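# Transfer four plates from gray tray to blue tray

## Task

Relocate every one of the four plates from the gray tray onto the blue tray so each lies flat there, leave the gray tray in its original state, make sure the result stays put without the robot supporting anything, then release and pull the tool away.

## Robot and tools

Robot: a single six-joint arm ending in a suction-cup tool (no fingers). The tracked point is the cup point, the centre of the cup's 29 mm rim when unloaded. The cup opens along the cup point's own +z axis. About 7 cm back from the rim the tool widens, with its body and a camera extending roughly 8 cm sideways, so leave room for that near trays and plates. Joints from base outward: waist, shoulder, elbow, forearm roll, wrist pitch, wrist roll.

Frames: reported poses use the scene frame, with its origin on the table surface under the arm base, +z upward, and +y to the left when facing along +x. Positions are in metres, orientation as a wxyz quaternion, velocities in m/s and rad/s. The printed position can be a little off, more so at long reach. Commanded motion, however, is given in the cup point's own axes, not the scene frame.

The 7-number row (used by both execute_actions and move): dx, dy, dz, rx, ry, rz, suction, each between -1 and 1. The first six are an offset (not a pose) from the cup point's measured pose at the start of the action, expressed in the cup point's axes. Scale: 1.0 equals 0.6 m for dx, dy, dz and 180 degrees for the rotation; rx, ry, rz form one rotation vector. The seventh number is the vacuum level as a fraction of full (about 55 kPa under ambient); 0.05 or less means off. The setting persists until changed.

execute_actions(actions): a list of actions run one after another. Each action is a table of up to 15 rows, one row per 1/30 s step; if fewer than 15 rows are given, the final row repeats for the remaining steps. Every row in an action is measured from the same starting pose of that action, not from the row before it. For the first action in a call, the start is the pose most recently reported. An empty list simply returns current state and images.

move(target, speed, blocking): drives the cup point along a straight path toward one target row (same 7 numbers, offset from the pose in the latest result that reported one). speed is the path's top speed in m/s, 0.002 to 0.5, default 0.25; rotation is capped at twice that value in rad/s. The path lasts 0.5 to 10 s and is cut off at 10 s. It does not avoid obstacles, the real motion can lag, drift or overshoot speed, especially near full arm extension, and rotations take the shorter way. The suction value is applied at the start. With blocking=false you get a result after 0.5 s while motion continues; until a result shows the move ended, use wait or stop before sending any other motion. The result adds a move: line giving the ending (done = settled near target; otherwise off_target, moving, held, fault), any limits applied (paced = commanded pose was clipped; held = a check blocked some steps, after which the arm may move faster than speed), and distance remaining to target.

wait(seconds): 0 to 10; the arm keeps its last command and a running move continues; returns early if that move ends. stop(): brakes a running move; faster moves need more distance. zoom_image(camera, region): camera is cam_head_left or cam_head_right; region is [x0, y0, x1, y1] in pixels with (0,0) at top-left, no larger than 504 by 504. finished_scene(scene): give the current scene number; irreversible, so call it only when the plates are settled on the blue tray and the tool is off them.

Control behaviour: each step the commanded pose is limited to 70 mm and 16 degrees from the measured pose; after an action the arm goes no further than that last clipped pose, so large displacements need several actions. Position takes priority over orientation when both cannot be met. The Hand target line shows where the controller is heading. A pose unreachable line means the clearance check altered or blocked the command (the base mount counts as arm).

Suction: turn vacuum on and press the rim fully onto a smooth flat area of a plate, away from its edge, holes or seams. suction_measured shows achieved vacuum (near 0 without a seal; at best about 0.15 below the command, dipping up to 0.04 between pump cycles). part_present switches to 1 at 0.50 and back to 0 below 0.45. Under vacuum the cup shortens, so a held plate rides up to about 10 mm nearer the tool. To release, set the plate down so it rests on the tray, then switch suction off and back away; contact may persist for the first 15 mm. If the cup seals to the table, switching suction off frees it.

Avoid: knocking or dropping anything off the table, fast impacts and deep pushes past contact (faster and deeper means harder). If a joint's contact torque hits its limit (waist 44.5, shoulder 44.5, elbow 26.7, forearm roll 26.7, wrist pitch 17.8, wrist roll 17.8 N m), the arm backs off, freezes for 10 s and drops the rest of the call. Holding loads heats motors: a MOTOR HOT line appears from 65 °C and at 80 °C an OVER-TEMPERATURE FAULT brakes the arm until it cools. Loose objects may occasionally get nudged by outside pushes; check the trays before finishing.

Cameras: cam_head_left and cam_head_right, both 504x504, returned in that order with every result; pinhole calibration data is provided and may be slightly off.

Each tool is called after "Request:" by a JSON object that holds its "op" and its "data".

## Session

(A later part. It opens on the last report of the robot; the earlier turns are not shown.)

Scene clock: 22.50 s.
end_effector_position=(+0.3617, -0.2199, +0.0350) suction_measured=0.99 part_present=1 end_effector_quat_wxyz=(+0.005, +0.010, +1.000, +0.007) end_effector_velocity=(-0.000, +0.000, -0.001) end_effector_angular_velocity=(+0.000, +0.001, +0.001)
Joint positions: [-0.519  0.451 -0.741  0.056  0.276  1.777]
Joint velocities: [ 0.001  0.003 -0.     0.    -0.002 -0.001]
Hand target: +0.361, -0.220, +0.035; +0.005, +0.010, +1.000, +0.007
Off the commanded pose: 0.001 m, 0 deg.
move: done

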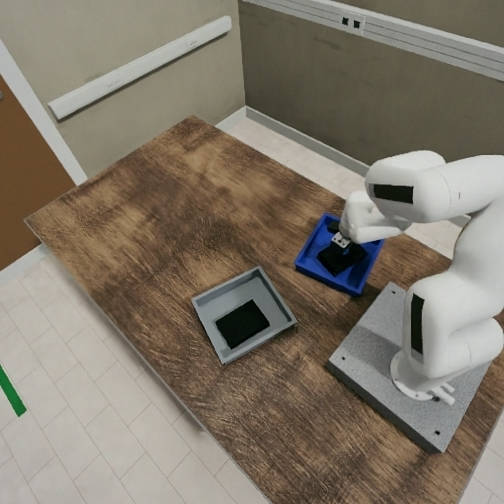

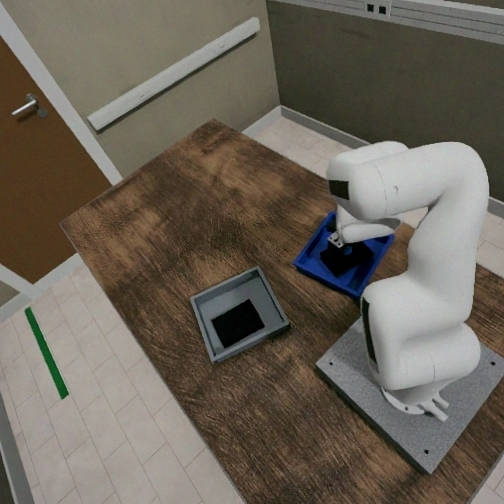

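Down to 0.015, release, return to the third (top ~0.026 → go 0.020).

Request:
{"op": "move", "data": {"target": [0,0,0.033,0,0,0,1], "speed": 0.02}}

Request:
{"op": "execute_actions", "data": {"actions": [[[0,0,0,0,0,0,0]]]}}

Request:
{"op": "move", "data": {"target": [0,0,-0.133,0,0,0,0], "speed": 0.2}}

Request:
{"op": "move", "data": {"target": [-0.133,0.665,0,0,0,0,0], "speed": 0.4}}

Request:
{"op": "move", "data": {"target": [0,0,0.11,0,0,0,1], "speed": 0.1}}

Request:
{"op": "move", "data": {"target": [0,0,0.027,0,0,0,1], "speed": 0.02}}

Request:
{"op": "wait", "data": {"seconds": 0.5}}

Scene clock: 24.10 s.
end_effector_position=(+0.3623, -0.2197, +0.0156) suction_measured=0.98 part_present=1 end_effector_quat_wxyz=(+0.006, +0.010, +1.000, +0.007) end_effector_velocity=(+0.001, -0.001, -0.000) end_effector_angular_velocity=(-0.002, -0.003, -0.002)
Joint positions: [-0.516  0.516 -0.76   0.068  0.229  1.768]
Joint velocities: [-0.     0.002 -0.001  0.001 -0.004  0.   ]
Hand target: +0.362, -0.220, +0.015; +0.005, +0.010, +1.000, +0.007
Off the commanded pose: 0.001 m, 0 deg.
move: done

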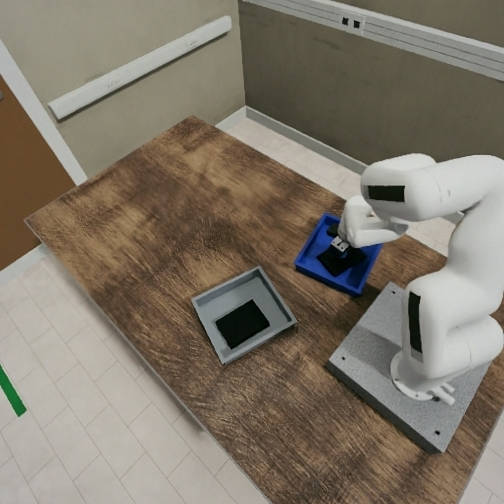

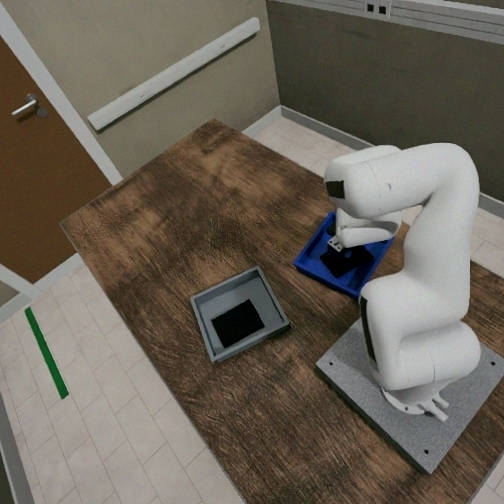

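Scene clock: 24.60 s.
end_effector_position=(+0.3626, -0.2199, +0.0159) suction_measured=0.00 part_present=0 end_effector_quat_wxyz=(+0.006, +0.010, +1.000, +0.007) end_effector_velocity=(-0.001, +0.000, -0.001) end_effector_angular_velocity=(+0.002, +0.003, -0.000)
Joint positions: [-0.516  0.516 -0.761  0.068  0.228  1.768]
Joint velocities: [-0.     0.003  0.     0.    -0.    -0.   ]
Hand target: +0.362, -0.220, +0.016; +0.006, +0.010, +1.000, +0.007
Off the commanded pose: 0.000 m, 0 deg.

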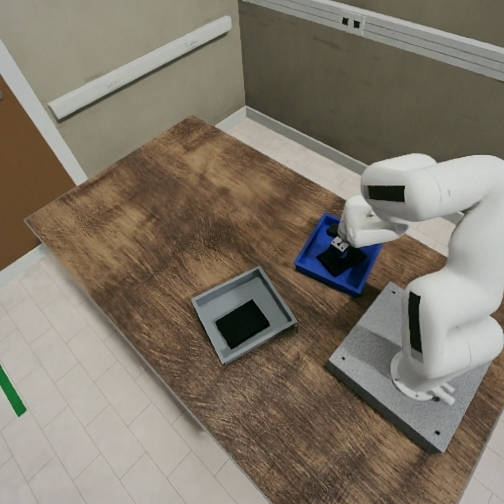

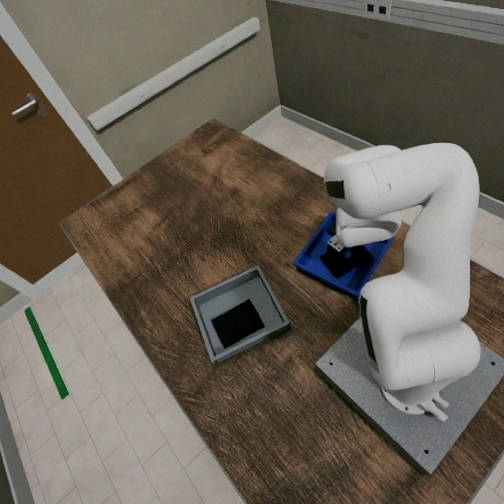

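Scene clock: 25.47 s.
end_effector_position=(+0.3610, -0.2209, +0.0950) suction_measured=0.00 part_present=0 end_effector_quat_wxyz=(+0.006, +0.010, +1.000, +0.007) end_effector_velocity=(+0.001, -0.001, +0.004) end_effector_angular_velocity=(-0.003, -0.004, -0.000)
Joint positions: [-0.525  0.259 -0.709  0.035  0.435  1.793]
Joint velocities: [ 0.    -0.009 -0.    -0.001  0.004  0.001]
Hand target: +0.361, -0.221, +0.096; +0.006, +0.010, +1.000, +0.006
Off the commanded pose: 0.001 m, 0 deg.
move: done

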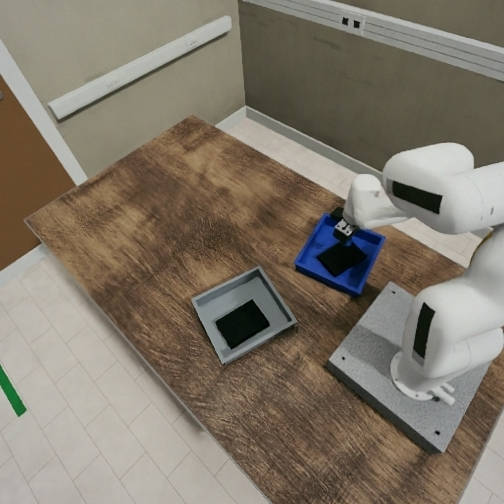

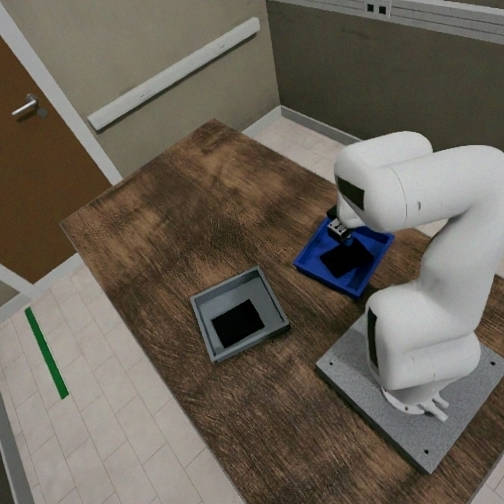

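Scene clock: 27.07 s.
end_effector_position=(+0.4508, +0.1752, +0.1020) suction_measured=0.00 part_present=0 end_effector_quat_wxyz=(+0.006, +0.010, +1.000, +0.007) end_effector_velocity=(+0.001, +0.003, +0.001) end_effector_angular_velocity=(-0.001, -0.004, +0.004)
Joint positions: [ 0.398  0.391 -0.939 -0.007  0.525  2.755]
Joint velocities: [ 0.006  0.002 -0.007 -0.004  0.002  0.005]
Hand target: +0.451, +0.176, +0.102; +0.006, +0.010, +1.000, +0.007
Off the commanded pose: 0.003 m, 0 deg.
move: done

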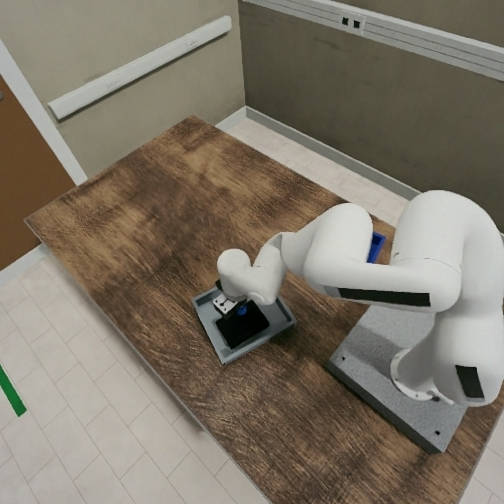

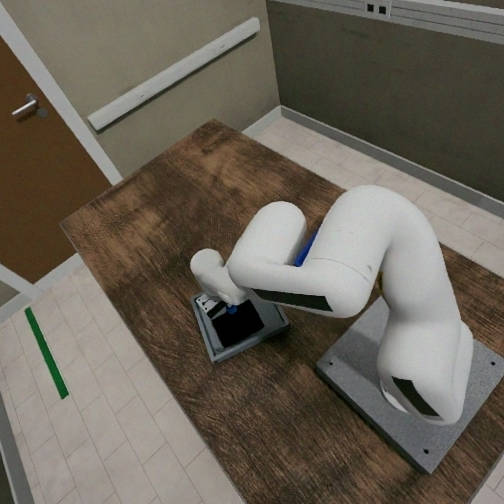

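Scene clock: 28.10 s.
end_effector_position=(+0.4520, +0.1765, +0.0365) suction_measured=0.00 part_present=0 end_effector_quat_wxyz=(+0.006, +0.010, +1.000, +0.007) end_effector_velocity=(-0.001, -0.000, -0.001) end_effector_angular_velocity=(-0.001, +0.002, +0.001)
Joint positions: [ 0.397  0.572 -0.973 -0.008  0.377  2.756]
Joint velocities: [ 0.     0.003  0.     0.    -0.001 -0.001]
Hand target: +0.452, +0.176, +0.036; +0.006, +0.010, +1.000, +0.007
Off the commanded pose: 0.001 m, 0 deg.
move: done

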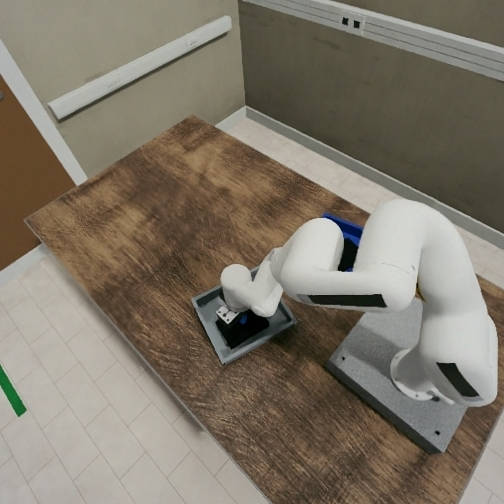

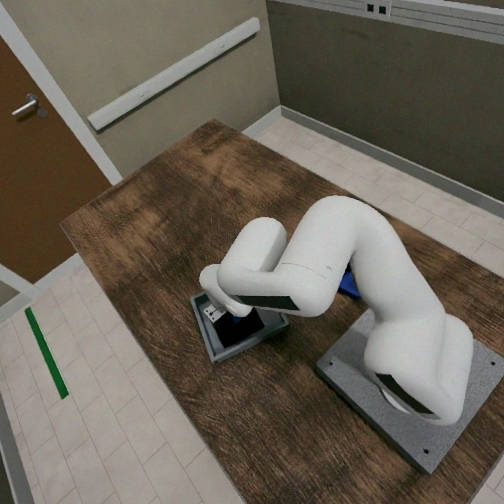

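Scene clock: 29.17 s.
end_effector_position=(+0.4522, +0.1767, +0.0203) suction_measured=0.65 part_present=1 end_effector_quat_wxyz=(+0.006, +0.010, +1.000, +0.007) end_effector_velocity=(+0.001, +0.000, +0.000) end_effector_angular_velocity=(+0.001, -0.003, -0.000)
Joint positions: [ 0.397  0.62  -0.988 -0.009  0.345  2.756]
Joint velocities: [-0.     0.001 -0.003 -0.    -0.002  0.   ]
Hand target: +0.452, +0.177, +0.020; +0.006, +0.010, +1.000, +0.007
Off the commanded pose: 0.000 m, 0 deg.
move: done

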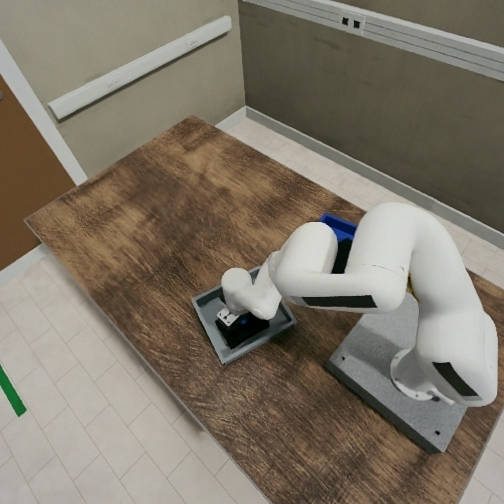

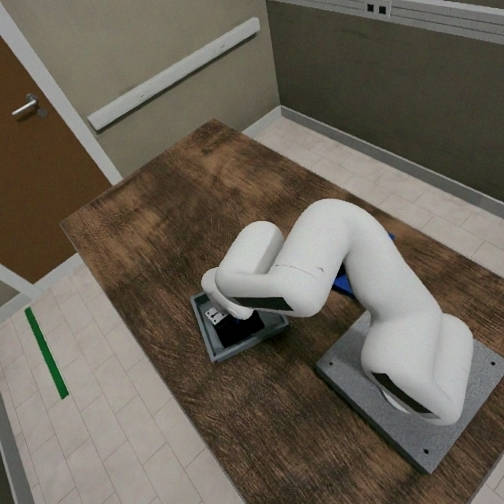

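Scene clock: 29.67 s.
end_effector_position=(+0.4522, +0.1767, +0.0203) suction_measured=0.94 part_present=1 end_effector_quat_wxyz=(+0.006, +0.010, +1.000, +0.007) end_effector_velocity=(-0.000, -0.000, -0.000) end_effector_angular_velocity=(-0.000, +0.001, +0.001)
Joint positions: [ 0.397  0.62  -0.988 -0.009  0.345  2.756]
Joint velocities: [-0.     0.001 -0.001 -0.     0.    -0.001]
Hand target: +0.452, +0.177, +0.020; +0.006, +0.010, +1.000, +0.007
Off the commanded pose: 0.000 m, 0 deg.
wait: 0.50 s; at rest by 0.17 s

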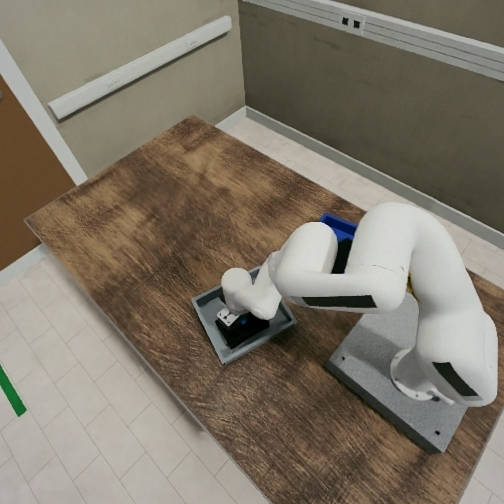

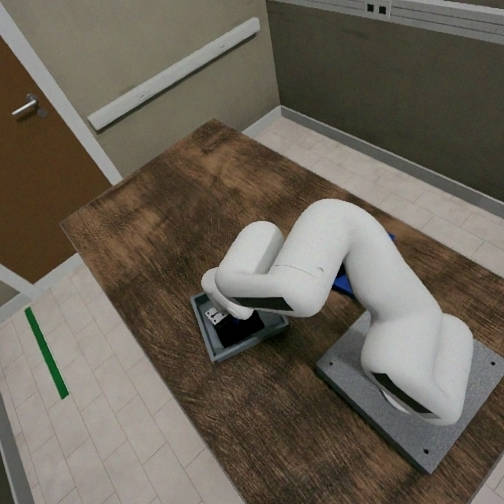

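Request:
{"op": "move", "data": {"target": [0,0,-0.137,0,0,0,1], "speed": 0.15}}

Request:
{"op": "move", "data": {"target": [0.133,-0.665,0,0,0,0,1], "speed": 0.3}}

Request:
{"op": "move", "data": {"target": [0,0,0.095,0,0,0,1], "speed": 0.1}}

Request:
{"op": "move", "data": {"target": [0,0,0.021,0,0,0,1], "speed": 0.02}}

Request:
{"op": "execute_actions", "data": {"actions": [[[0,0,0,0,0,0,0]]]}}

Request:
{"op": "move", "data": {"target": [0,0,-0.116,0,0,0,0], "speed": 0.2}}

Request:
{"op": "move", "data": {"target": [-0.133,0.665,0,0,0,0,0], "speed": 0.4}}

Request:
{"op": "move", "data": {"target": [0,0,0.13,0,0,0,1], "speed": 0.1}}

Request:
{"op": "move", "data": {"target": [0,0,0.024,0,0,0,1], "speed": 0.02}}

Request:
{"op": "wait", "data": {"seconds": 0.5}}

Scene clock: 31.13 s.
end_effector_position=(+0.4507, +0.1752, +0.1018) suction_measured=0.98 part_present=1 end_effector_quat_wxyz=(+0.006, +0.010, +1.000, +0.007) end_effector_velocity=(+0.002, +0.001, +0.003) end_effector_angular_velocity=(+0.002, -0.006, +0.002)
Joint positions: [ 0.398  0.391 -0.938 -0.007  0.525  2.755]
Joint velocities: [ 0.001 -0.005 -0.002 -0.     0.001 -0.001]
Hand target: +0.451, +0.175, +0.102; +0.007, +0.010, +1.000, +0.007
Off the commanded pose: 0.001 m, 0 deg.
move: done

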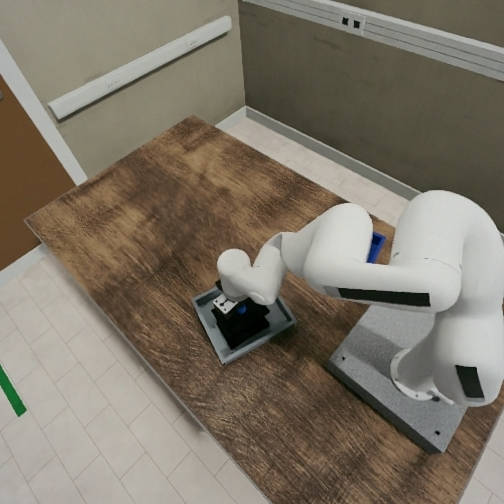

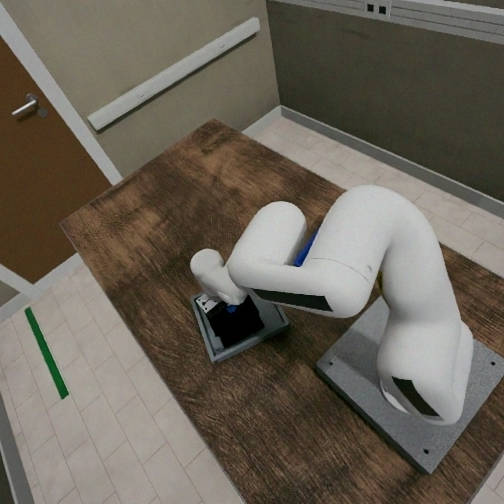

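Scene clock: 33.00 s.
end_effector_position=(+0.3606, -0.2209, +0.0949) suction_measured=0.99 part_present=1 end_effector_quat_wxyz=(+0.005, +0.010, +1.000, +0.006) end_effector_velocity=(-0.000, -0.003, +0.000) end_effector_angular_velocity=(+0.001, -0.002, -0.001)
Joint positions: [-0.526  0.259 -0.708  0.034  0.435  1.793]
Joint velocities: [-0.006  0.002 -0.004  0.006  0.001 -0.01 ]
Hand target: +0.361, -0.221, +0.095; +0.005, +0.010, +1.000, +0.007
Off the commanded pose: 0.002 m, 0 deg.
move: done

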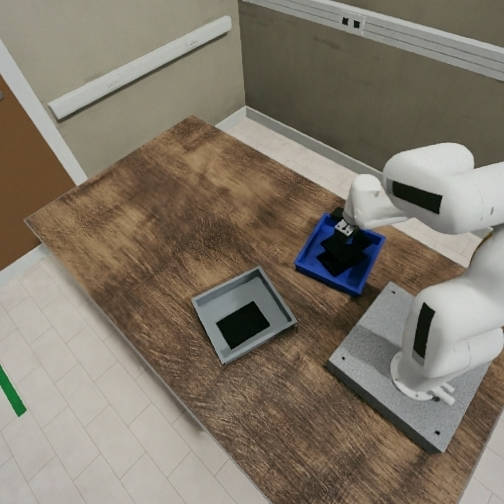

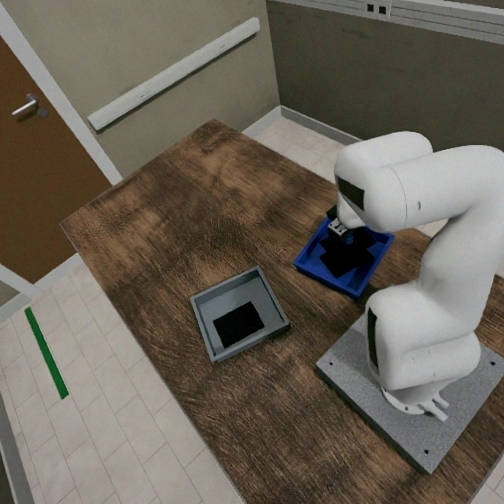

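Scene clock: 33.97 s.
end_effector_position=(+0.3617, -0.2202, +0.0383) suction_measured=0.99 part_present=1 end_effector_quat_wxyz=(+0.006, +0.010, +1.000, +0.006) end_effector_velocity=(-0.001, +0.000, -0.001) end_effector_angular_velocity=(+0.001, +0.002, -0.001)
Joint positions: [-0.52   0.44  -0.738  0.053  0.283  1.779]
Joint velocities: [-0.     0.002  0.     0.001 -0.    -0.001]
Hand target: +0.361, -0.220, +0.038; +0.005, +0.010, +1.000, +0.007
Off the commanded pose: 0.001 m, 0 deg.
move: done

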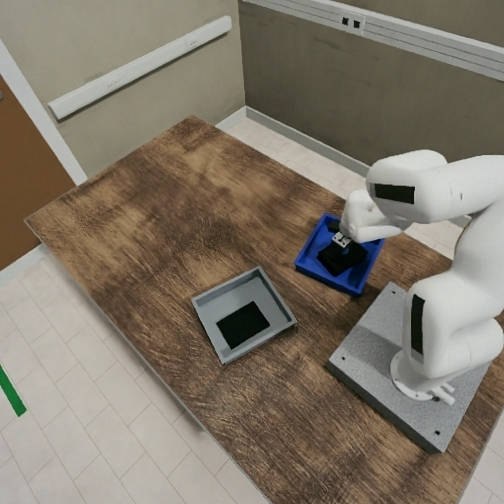

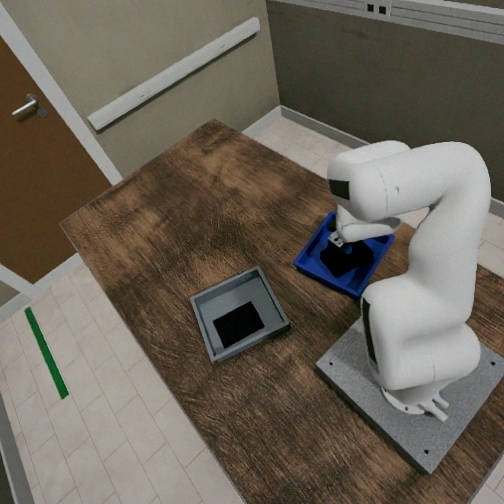

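Scene clock: 34.83 s.
end_effector_position=(+0.3621, -0.2202, +0.0261) suction_measured=0.98 part_present=1 end_effector_quat_wxyz=(+0.006, +0.010, +1.000, +0.006) end_effector_velocity=(+0.001, -0.001, +0.000) end_effector_angular_velocity=(-0.002, -0.004, +0.000)
Joint positions: [-0.518  0.481 -0.75   0.059  0.252  1.774]
Joint velocities: [ 0.     0.002 -0.002  0.001 -0.004 -0.001]
Hand target: +0.362, -0.220, +0.026; +0.006, +0.010, +1.000, +0.007
Off the commanded pose: 0.001 m, 0 deg.
move: done

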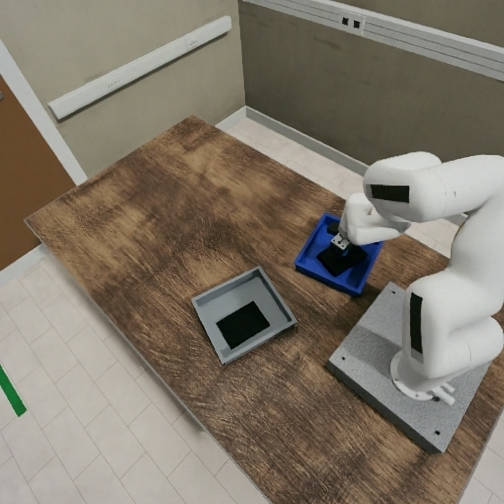

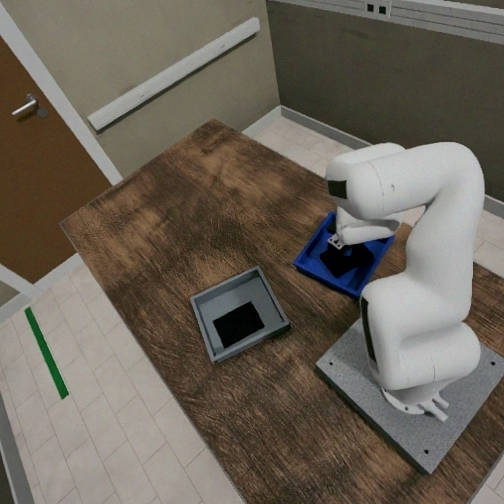

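Scene clock: 35.33 s.
end_effector_position=(+0.3624, -0.2204, +0.0264) suction_measured=0.00 part_present=0 end_effector_quat_wxyz=(+0.006, +0.010, +1.000, +0.006) end_effector_velocity=(-0.001, +0.000, -0.001) end_effector_angular_velocity=(+0.001, +0.002, -0.002)
Joint positions: [-0.518  0.481 -0.75   0.059  0.252  1.774]
Joint velocities: [-0.     0.002  0.001  0.001 -0.001  0.001]
Hand target: +0.362, -0.220, +0.026; +0.006, +0.010, +1.000, +0.006
Off the commanded pose: 0.000 m, 0 deg.

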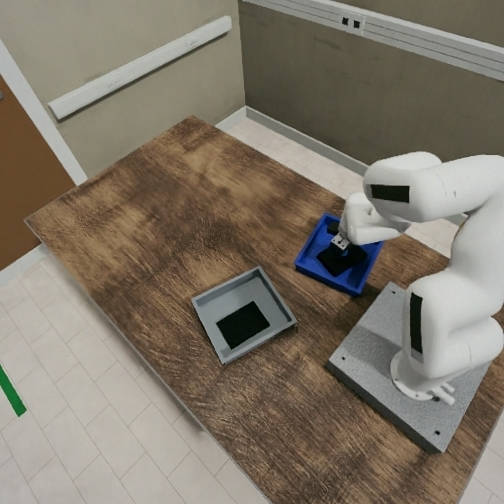

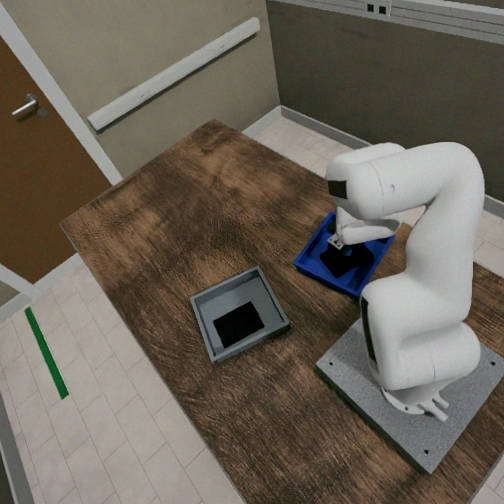

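Scene clock: 36.20 s.
end_effector_position=(+0.3610, -0.2211, +0.0954) suction_measured=0.00 part_present=0 end_effector_quat_wxyz=(+0.006, +0.010, +1.000, +0.006) end_effector_velocity=(+0.001, -0.001, +0.002) end_effector_angular_velocity=(-0.002, -0.004, -0.000)
Joint positions: [-0.526  0.258 -0.709  0.034  0.435  1.793]
Joint velocities: [-0.    -0.004 -0.001 -0.     0.001  0.001]
Hand target: +0.361, -0.221, +0.096; +0.006, +0.010, +1.000, +0.006
Off the commanded pose: 0.001 m, 0 deg.
move: done

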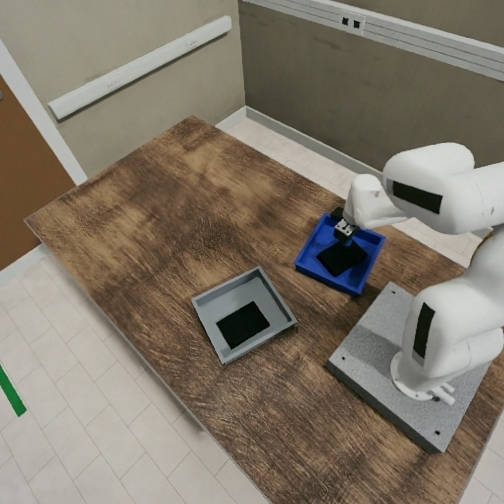

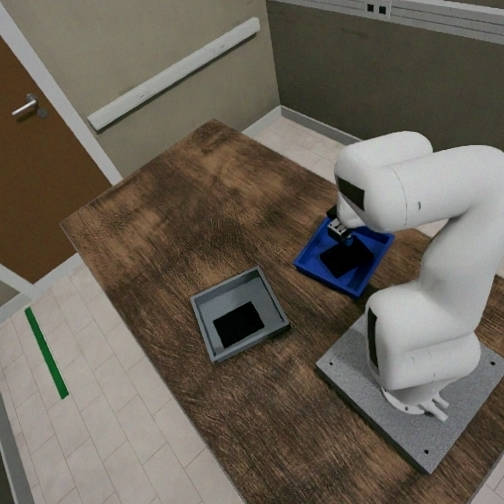

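Scene clock: 37.80 s.
end_effector_position=(+0.4508, +0.1750, +0.1021) suction_measured=0.00 part_present=0 end_effector_quat_wxyz=(+0.006, +0.010, +1.000, +0.006) end_effector_velocity=(+0.001, +0.003, +0.000) end_effector_angular_velocity=(-0.001, -0.001, +0.002)
Joint positions: [ 0.398  0.39  -0.938 -0.009  0.525  2.756]
Joint velocities: [ 0.006  0.004 -0.007 -0.003  0.003  0.007]
Hand target: +0.451, +0.175, +0.102; +0.007, +0.010, +1.000, +0.006
Off the commanded pose: 0.003 m, 0 deg.
move: done

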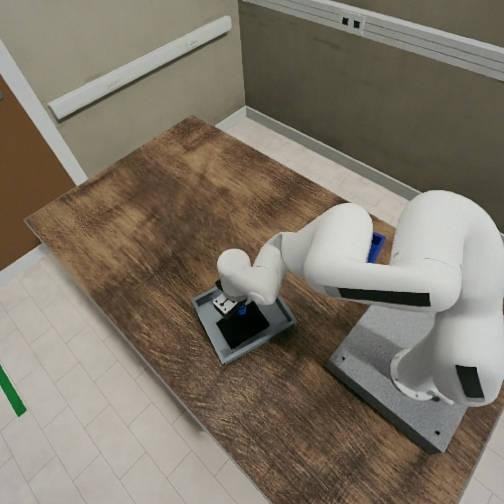

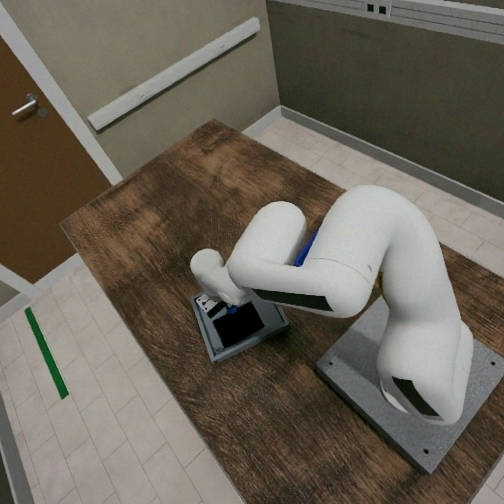

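Scene clock: 38.97 s.
end_effector_position=(+0.4521, +0.1763, +0.0245) suction_measured=0.00 part_present=0 end_effector_quat_wxyz=(+0.007, +0.010, +1.000, +0.007) end_effector_velocity=(-0.001, -0.000, -0.002) end_effector_angular_velocity=(-0.002, +0.004, +0.001)
Joint positions: [ 0.397  0.607 -0.984 -0.012  0.353  2.758]
Joint velocities: [ 0.     0.004  0.001 -0.001  0.    -0.001]
Hand target: +0.452, +0.176, +0.024; +0.006, +0.010, +1.000, +0.007
Off the commanded pose: 0.001 m, 0 deg.
move: done

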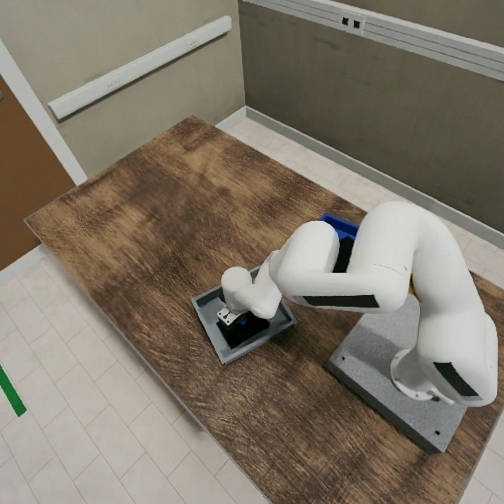

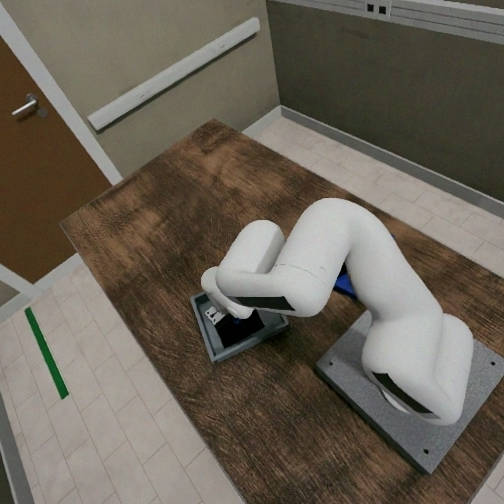

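Scene clock: 39.93 s.
end_effector_position=(+0.4523, +0.1766, +0.0102) suction_measured=0.62 part_present=1 end_effector_quat_wxyz=(+0.007, +0.010, +1.000, +0.007) end_effector_velocity=(+0.001, +0.000, +0.000) end_effector_angular_velocity=(+0.001, -0.003, +0.000)
Joint positions: [ 0.397  0.65  -0.998 -0.012  0.325  2.759]
Joint velocities: [-0.     0.001 -0.002 -0.001 -0.001  0.   ]
Hand target: +0.452, +0.177, +0.010; +0.007, +0.010, +1.000, +0.007
Off the commanded pose: 0.000 m, 0 deg.
move: done

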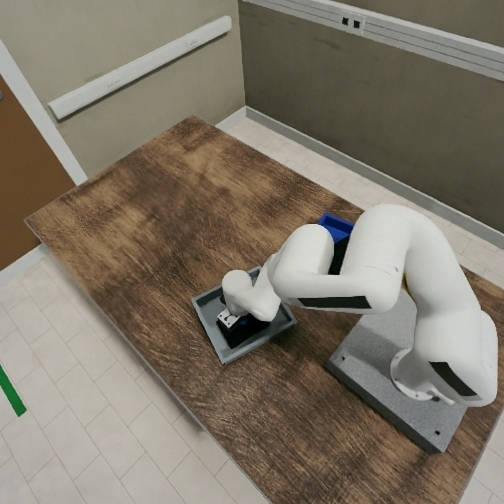

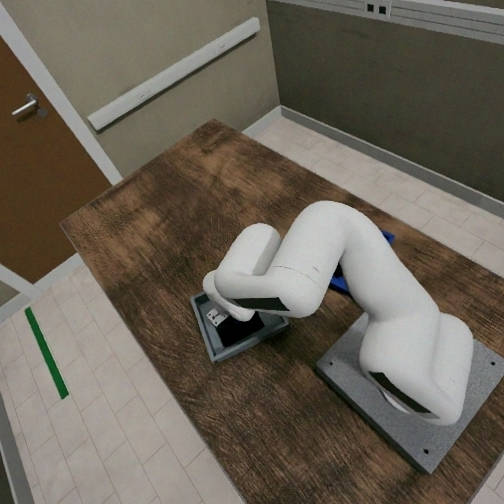

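Scene clock: 40.43 s.
end_effector_position=(+0.4524, +0.1766, +0.0102) suction_measured=0.94 part_present=1 end_effector_quat_wxyz=(+0.007, +0.010, +1.000, +0.007) end_effector_velocity=(-0.000, -0.000, -0.001) end_effector_angular_velocity=(-0.000, +0.001, -0.001)
Joint positions: [ 0.397  0.65  -0.999 -0.012  0.325  2.759]
Joint velocities: [-0.     0.001  0.     0.     0.     0.   ]
Hand target: +0.452, +0.177, +0.010; +0.007, +0.010, +1.000, +0.007
Off the commanded pose: 0.000 m, 0 deg.
wait: 0.50 s; at rest by 0.17 s

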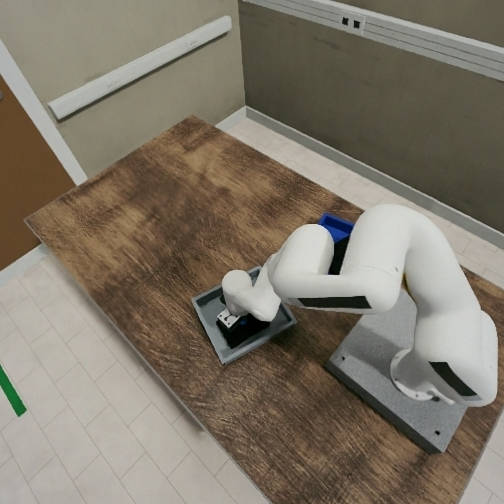

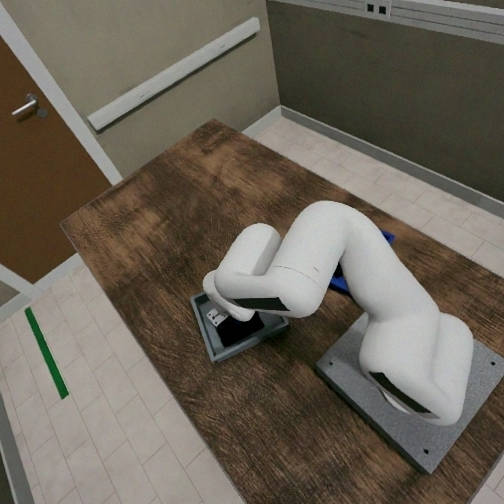

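Request:
{"op": "move", "data": {"target": [0,0,-0.154,0,0,0,1], "speed": 0.15}}

Request:
{"op": "move", "data": {"target": [0.133,-0.665,0,0,0,0,1], "speed": 0.3}}

Request:
{"op": "move", "data": {"target": [0,0,0.078,0,0,0,1], "speed": 0.1}}

Request:
{"op": "move", "data": {"target": [0,0,0.021,0,0,0,1], "speed": 0.02}}

Request:
{"op": "execute_actions", "data": {"actions": [[[0,0,0,0,0,0,0]]]}}

Request:
{"op": "move", "data": {"target": [0,0,-0.2,0,0,0,0], "speed": 0.2}}

Request:
{"op": "zoom_image", "data": {"camera": "cam_head_left", "region": [180, 180, 420, 370]}}

Scene clock: 41.73 s.
end_effector_position=(+0.4506, +0.1749, +0.1018) suction_measured=0.98 part_present=1 end_effector_quat_wxyz=(+0.006, +0.010, +1.000, +0.006) end_effector_velocity=(+0.002, +0.000, +0.003) end_effector_angular_velocity=(+0.002, -0.004, +0.001)
Joint positions: [ 0.398  0.391 -0.938 -0.009  0.525  2.756]
Joint velocities: [-0.    -0.005 -0.002  0.     0.002 -0.001]
Hand target: +0.451, +0.175, +0.102; +0.007, +0.010, +1.000, +0.007
Off the commanded pose: 0.001 m, 0 deg.
move: done

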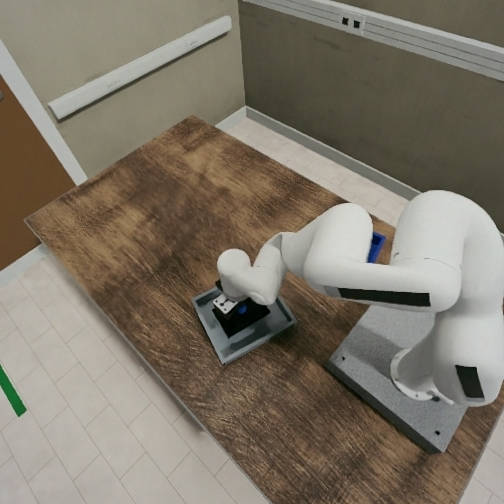

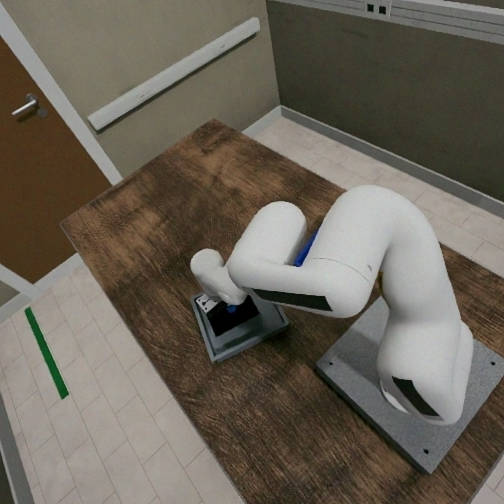

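Scene clock: 43.60 s.
end_effector_position=(+0.3606, -0.2212, +0.0953) suction_measured=0.99 part_present=1 end_effector_quat_wxyz=(+0.005, +0.010, +1.000, +0.006) end_effector_velocity=(-0.000, -0.003, +0.000) end_effector_angular_velocity=(+0.002, -0.002, -0.004)
Joint positions: [-0.526  0.257 -0.708  0.033  0.435  1.794]
Joint velocities: [-0.006  0.002 -0.004  0.007  0.001 -0.008]
Hand target: +0.360, -0.222, +0.095; +0.006, +0.010, +1.000, +0.006
Off the commanded pose: 0.002 m, 0 deg.
move: done

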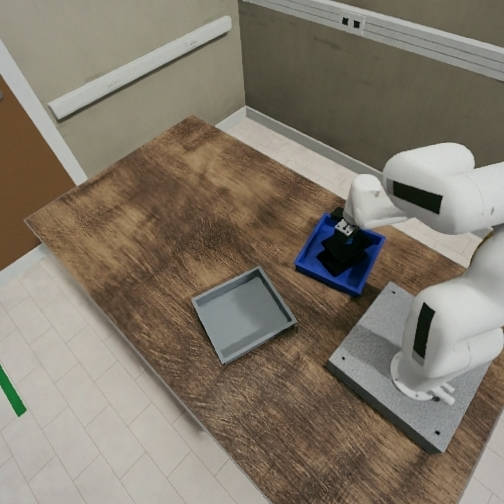

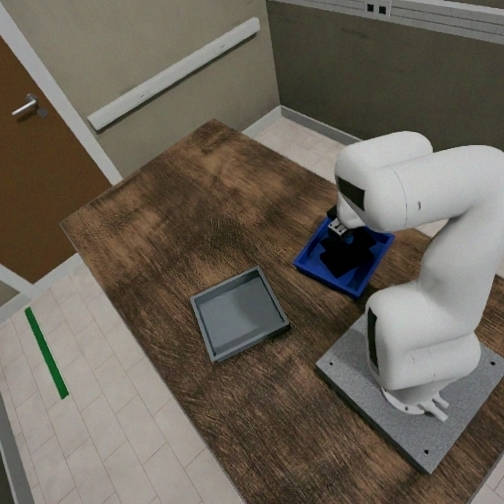

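Scene clock: 44.47 s.
end_effector_position=(+0.3615, -0.2206, +0.0489) suction_measured=0.99 part_present=1 end_effector_quat_wxyz=(+0.006, +0.010, +1.000, +0.006) end_effector_velocity=(-0.000, +0.000, -0.001) end_effector_angular_velocity=(-0.000, -0.000, +0.001)
Joint positions: [-0.522  0.405 -0.73   0.047  0.308  1.783]
Joint velocities: [ 0.     0.004 -0.     0.    -0.004 -0.   ]
Hand target: +0.361, -0.221, +0.049; +0.006, +0.010, +1.000, +0.006
Off the commanded pose: 0.001 m, 0 deg.
move: done

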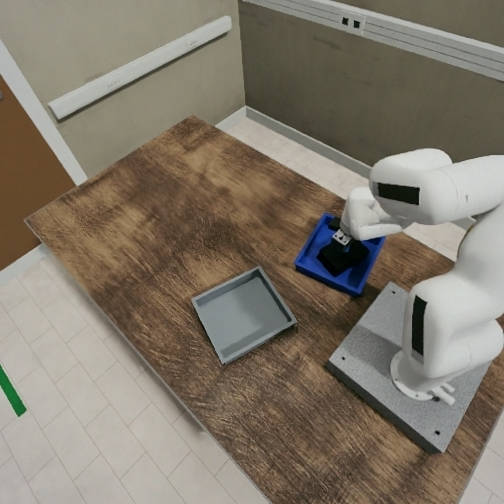

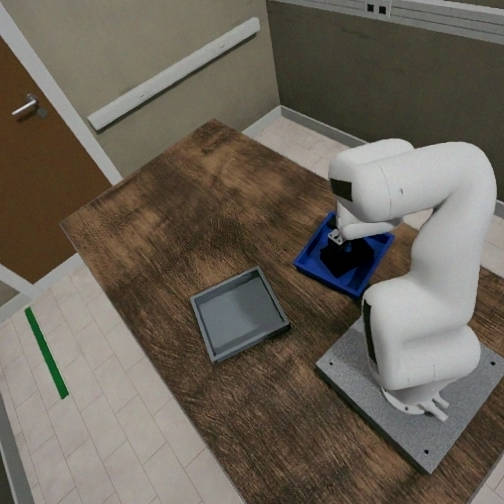

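Scene clock: 45.33 s.
end_effector_position=(+0.3618, -0.2205, +0.0366) suction_measured=0.98 part_present=1 end_effector_quat_wxyz=(+0.006, +0.010, +1.000, +0.006) end_effector_velocity=(+0.000, -0.000, -0.001) end_effector_angular_velocity=(-0.000, -0.001, -0.002)
Joint positions: [-0.521  0.446 -0.74   0.052  0.277  1.779]
Joint velocities: [ 0.     0.003 -0.001  0.002 -0.003  0.001]
Hand target: +0.362, -0.220, +0.036; +0.006, +0.010, +1.000, +0.006
Off the commanded pose: 0.000 m, 0 deg.
move: done

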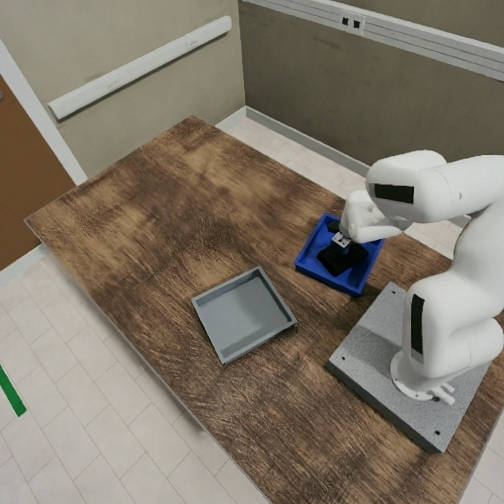

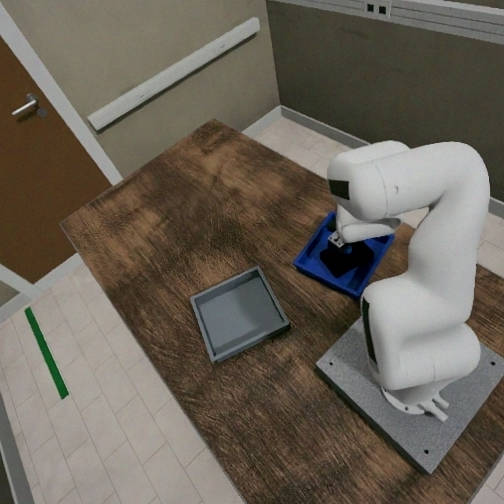

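Scene clock: 45.83 s.
end_effector_position=(+0.3621, -0.2207, +0.0369) suction_measured=0.00 part_present=0 end_effector_quat_wxyz=(+0.006, +0.010, +1.000, +0.006) end_effector_velocity=(-0.000, +0.000, -0.000) end_effector_angular_velocity=(+0.000, +0.000, +0.001)
Joint positions: [-0.521  0.446 -0.74   0.052  0.277  1.779]
Joint velocities: [-0.     0.001  0.     0.    -0.001 -0.001]
Hand target: +0.362, -0.221, +0.037; +0.006, +0.010, +1.000, +0.006
Off the commanded pose: 0.000 m, 0 deg.

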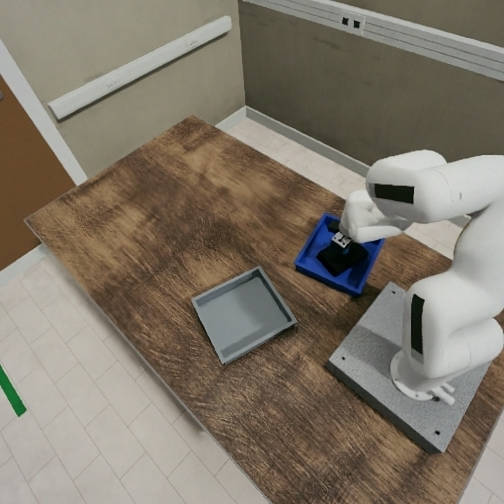

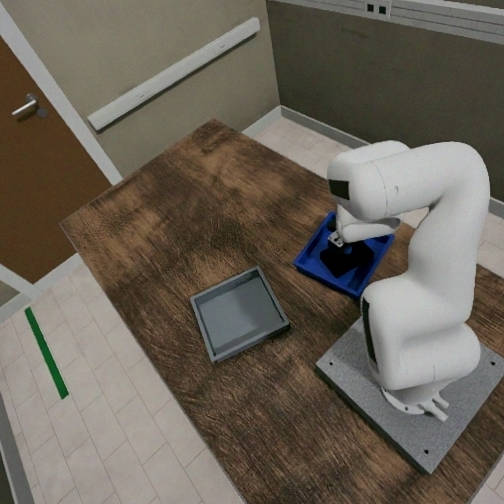

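Scene clock: 46.90 s.
end_effector_position=(+0.3599, -0.2221, +0.1561) suction_measured=0.00 part_present=0 end_effector_quat_wxyz=(+0.006, +0.010, +1.000, +0.006) end_effector_velocity=(+0.001, -0.001, +0.003) end_effector_angular_velocity=(-0.001, -0.003, +0.000)
Joint positions: [-0.531  0.086 -0.715  0.023  0.613  1.801]
Joint velocities: [-0.    -0.005 -0.003  0.     0.005 -0.001]
Hand target: +0.360, -0.222, +0.157; +0.006, +0.010, +1.000, +0.005
Off the commanded pose: 0.001 m, 0 deg.
move: done

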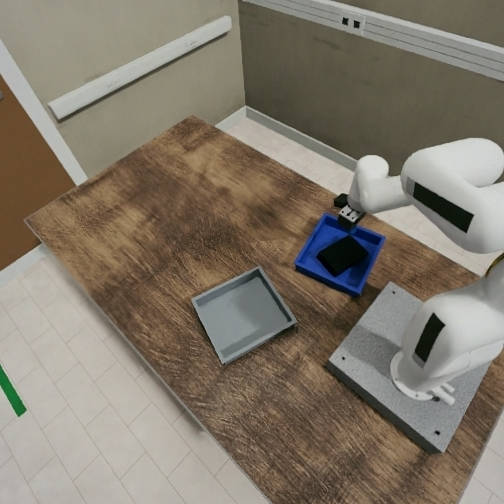

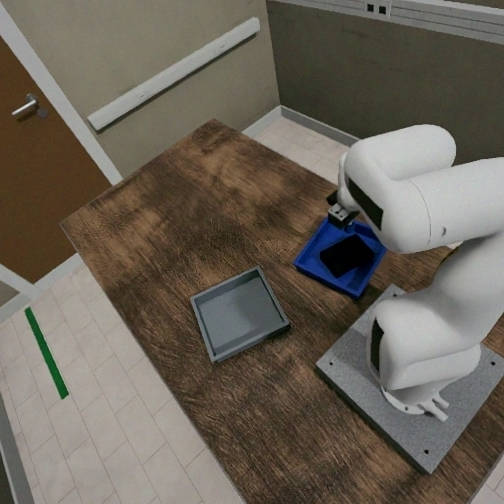

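Region (180, 180, 420, 370) of cam_head_left's 504x504 image, scaled by 2.100, with more detail than that image has; it fills the top 399 rows of this view, and the rest is white.

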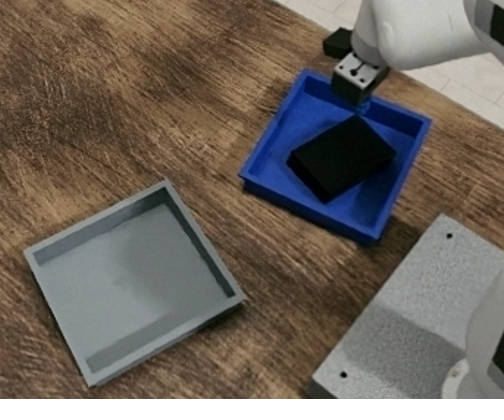

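Request:
{"op": "finished_scene", "data": {"scene": 1}}

The scene is finished: the task was done.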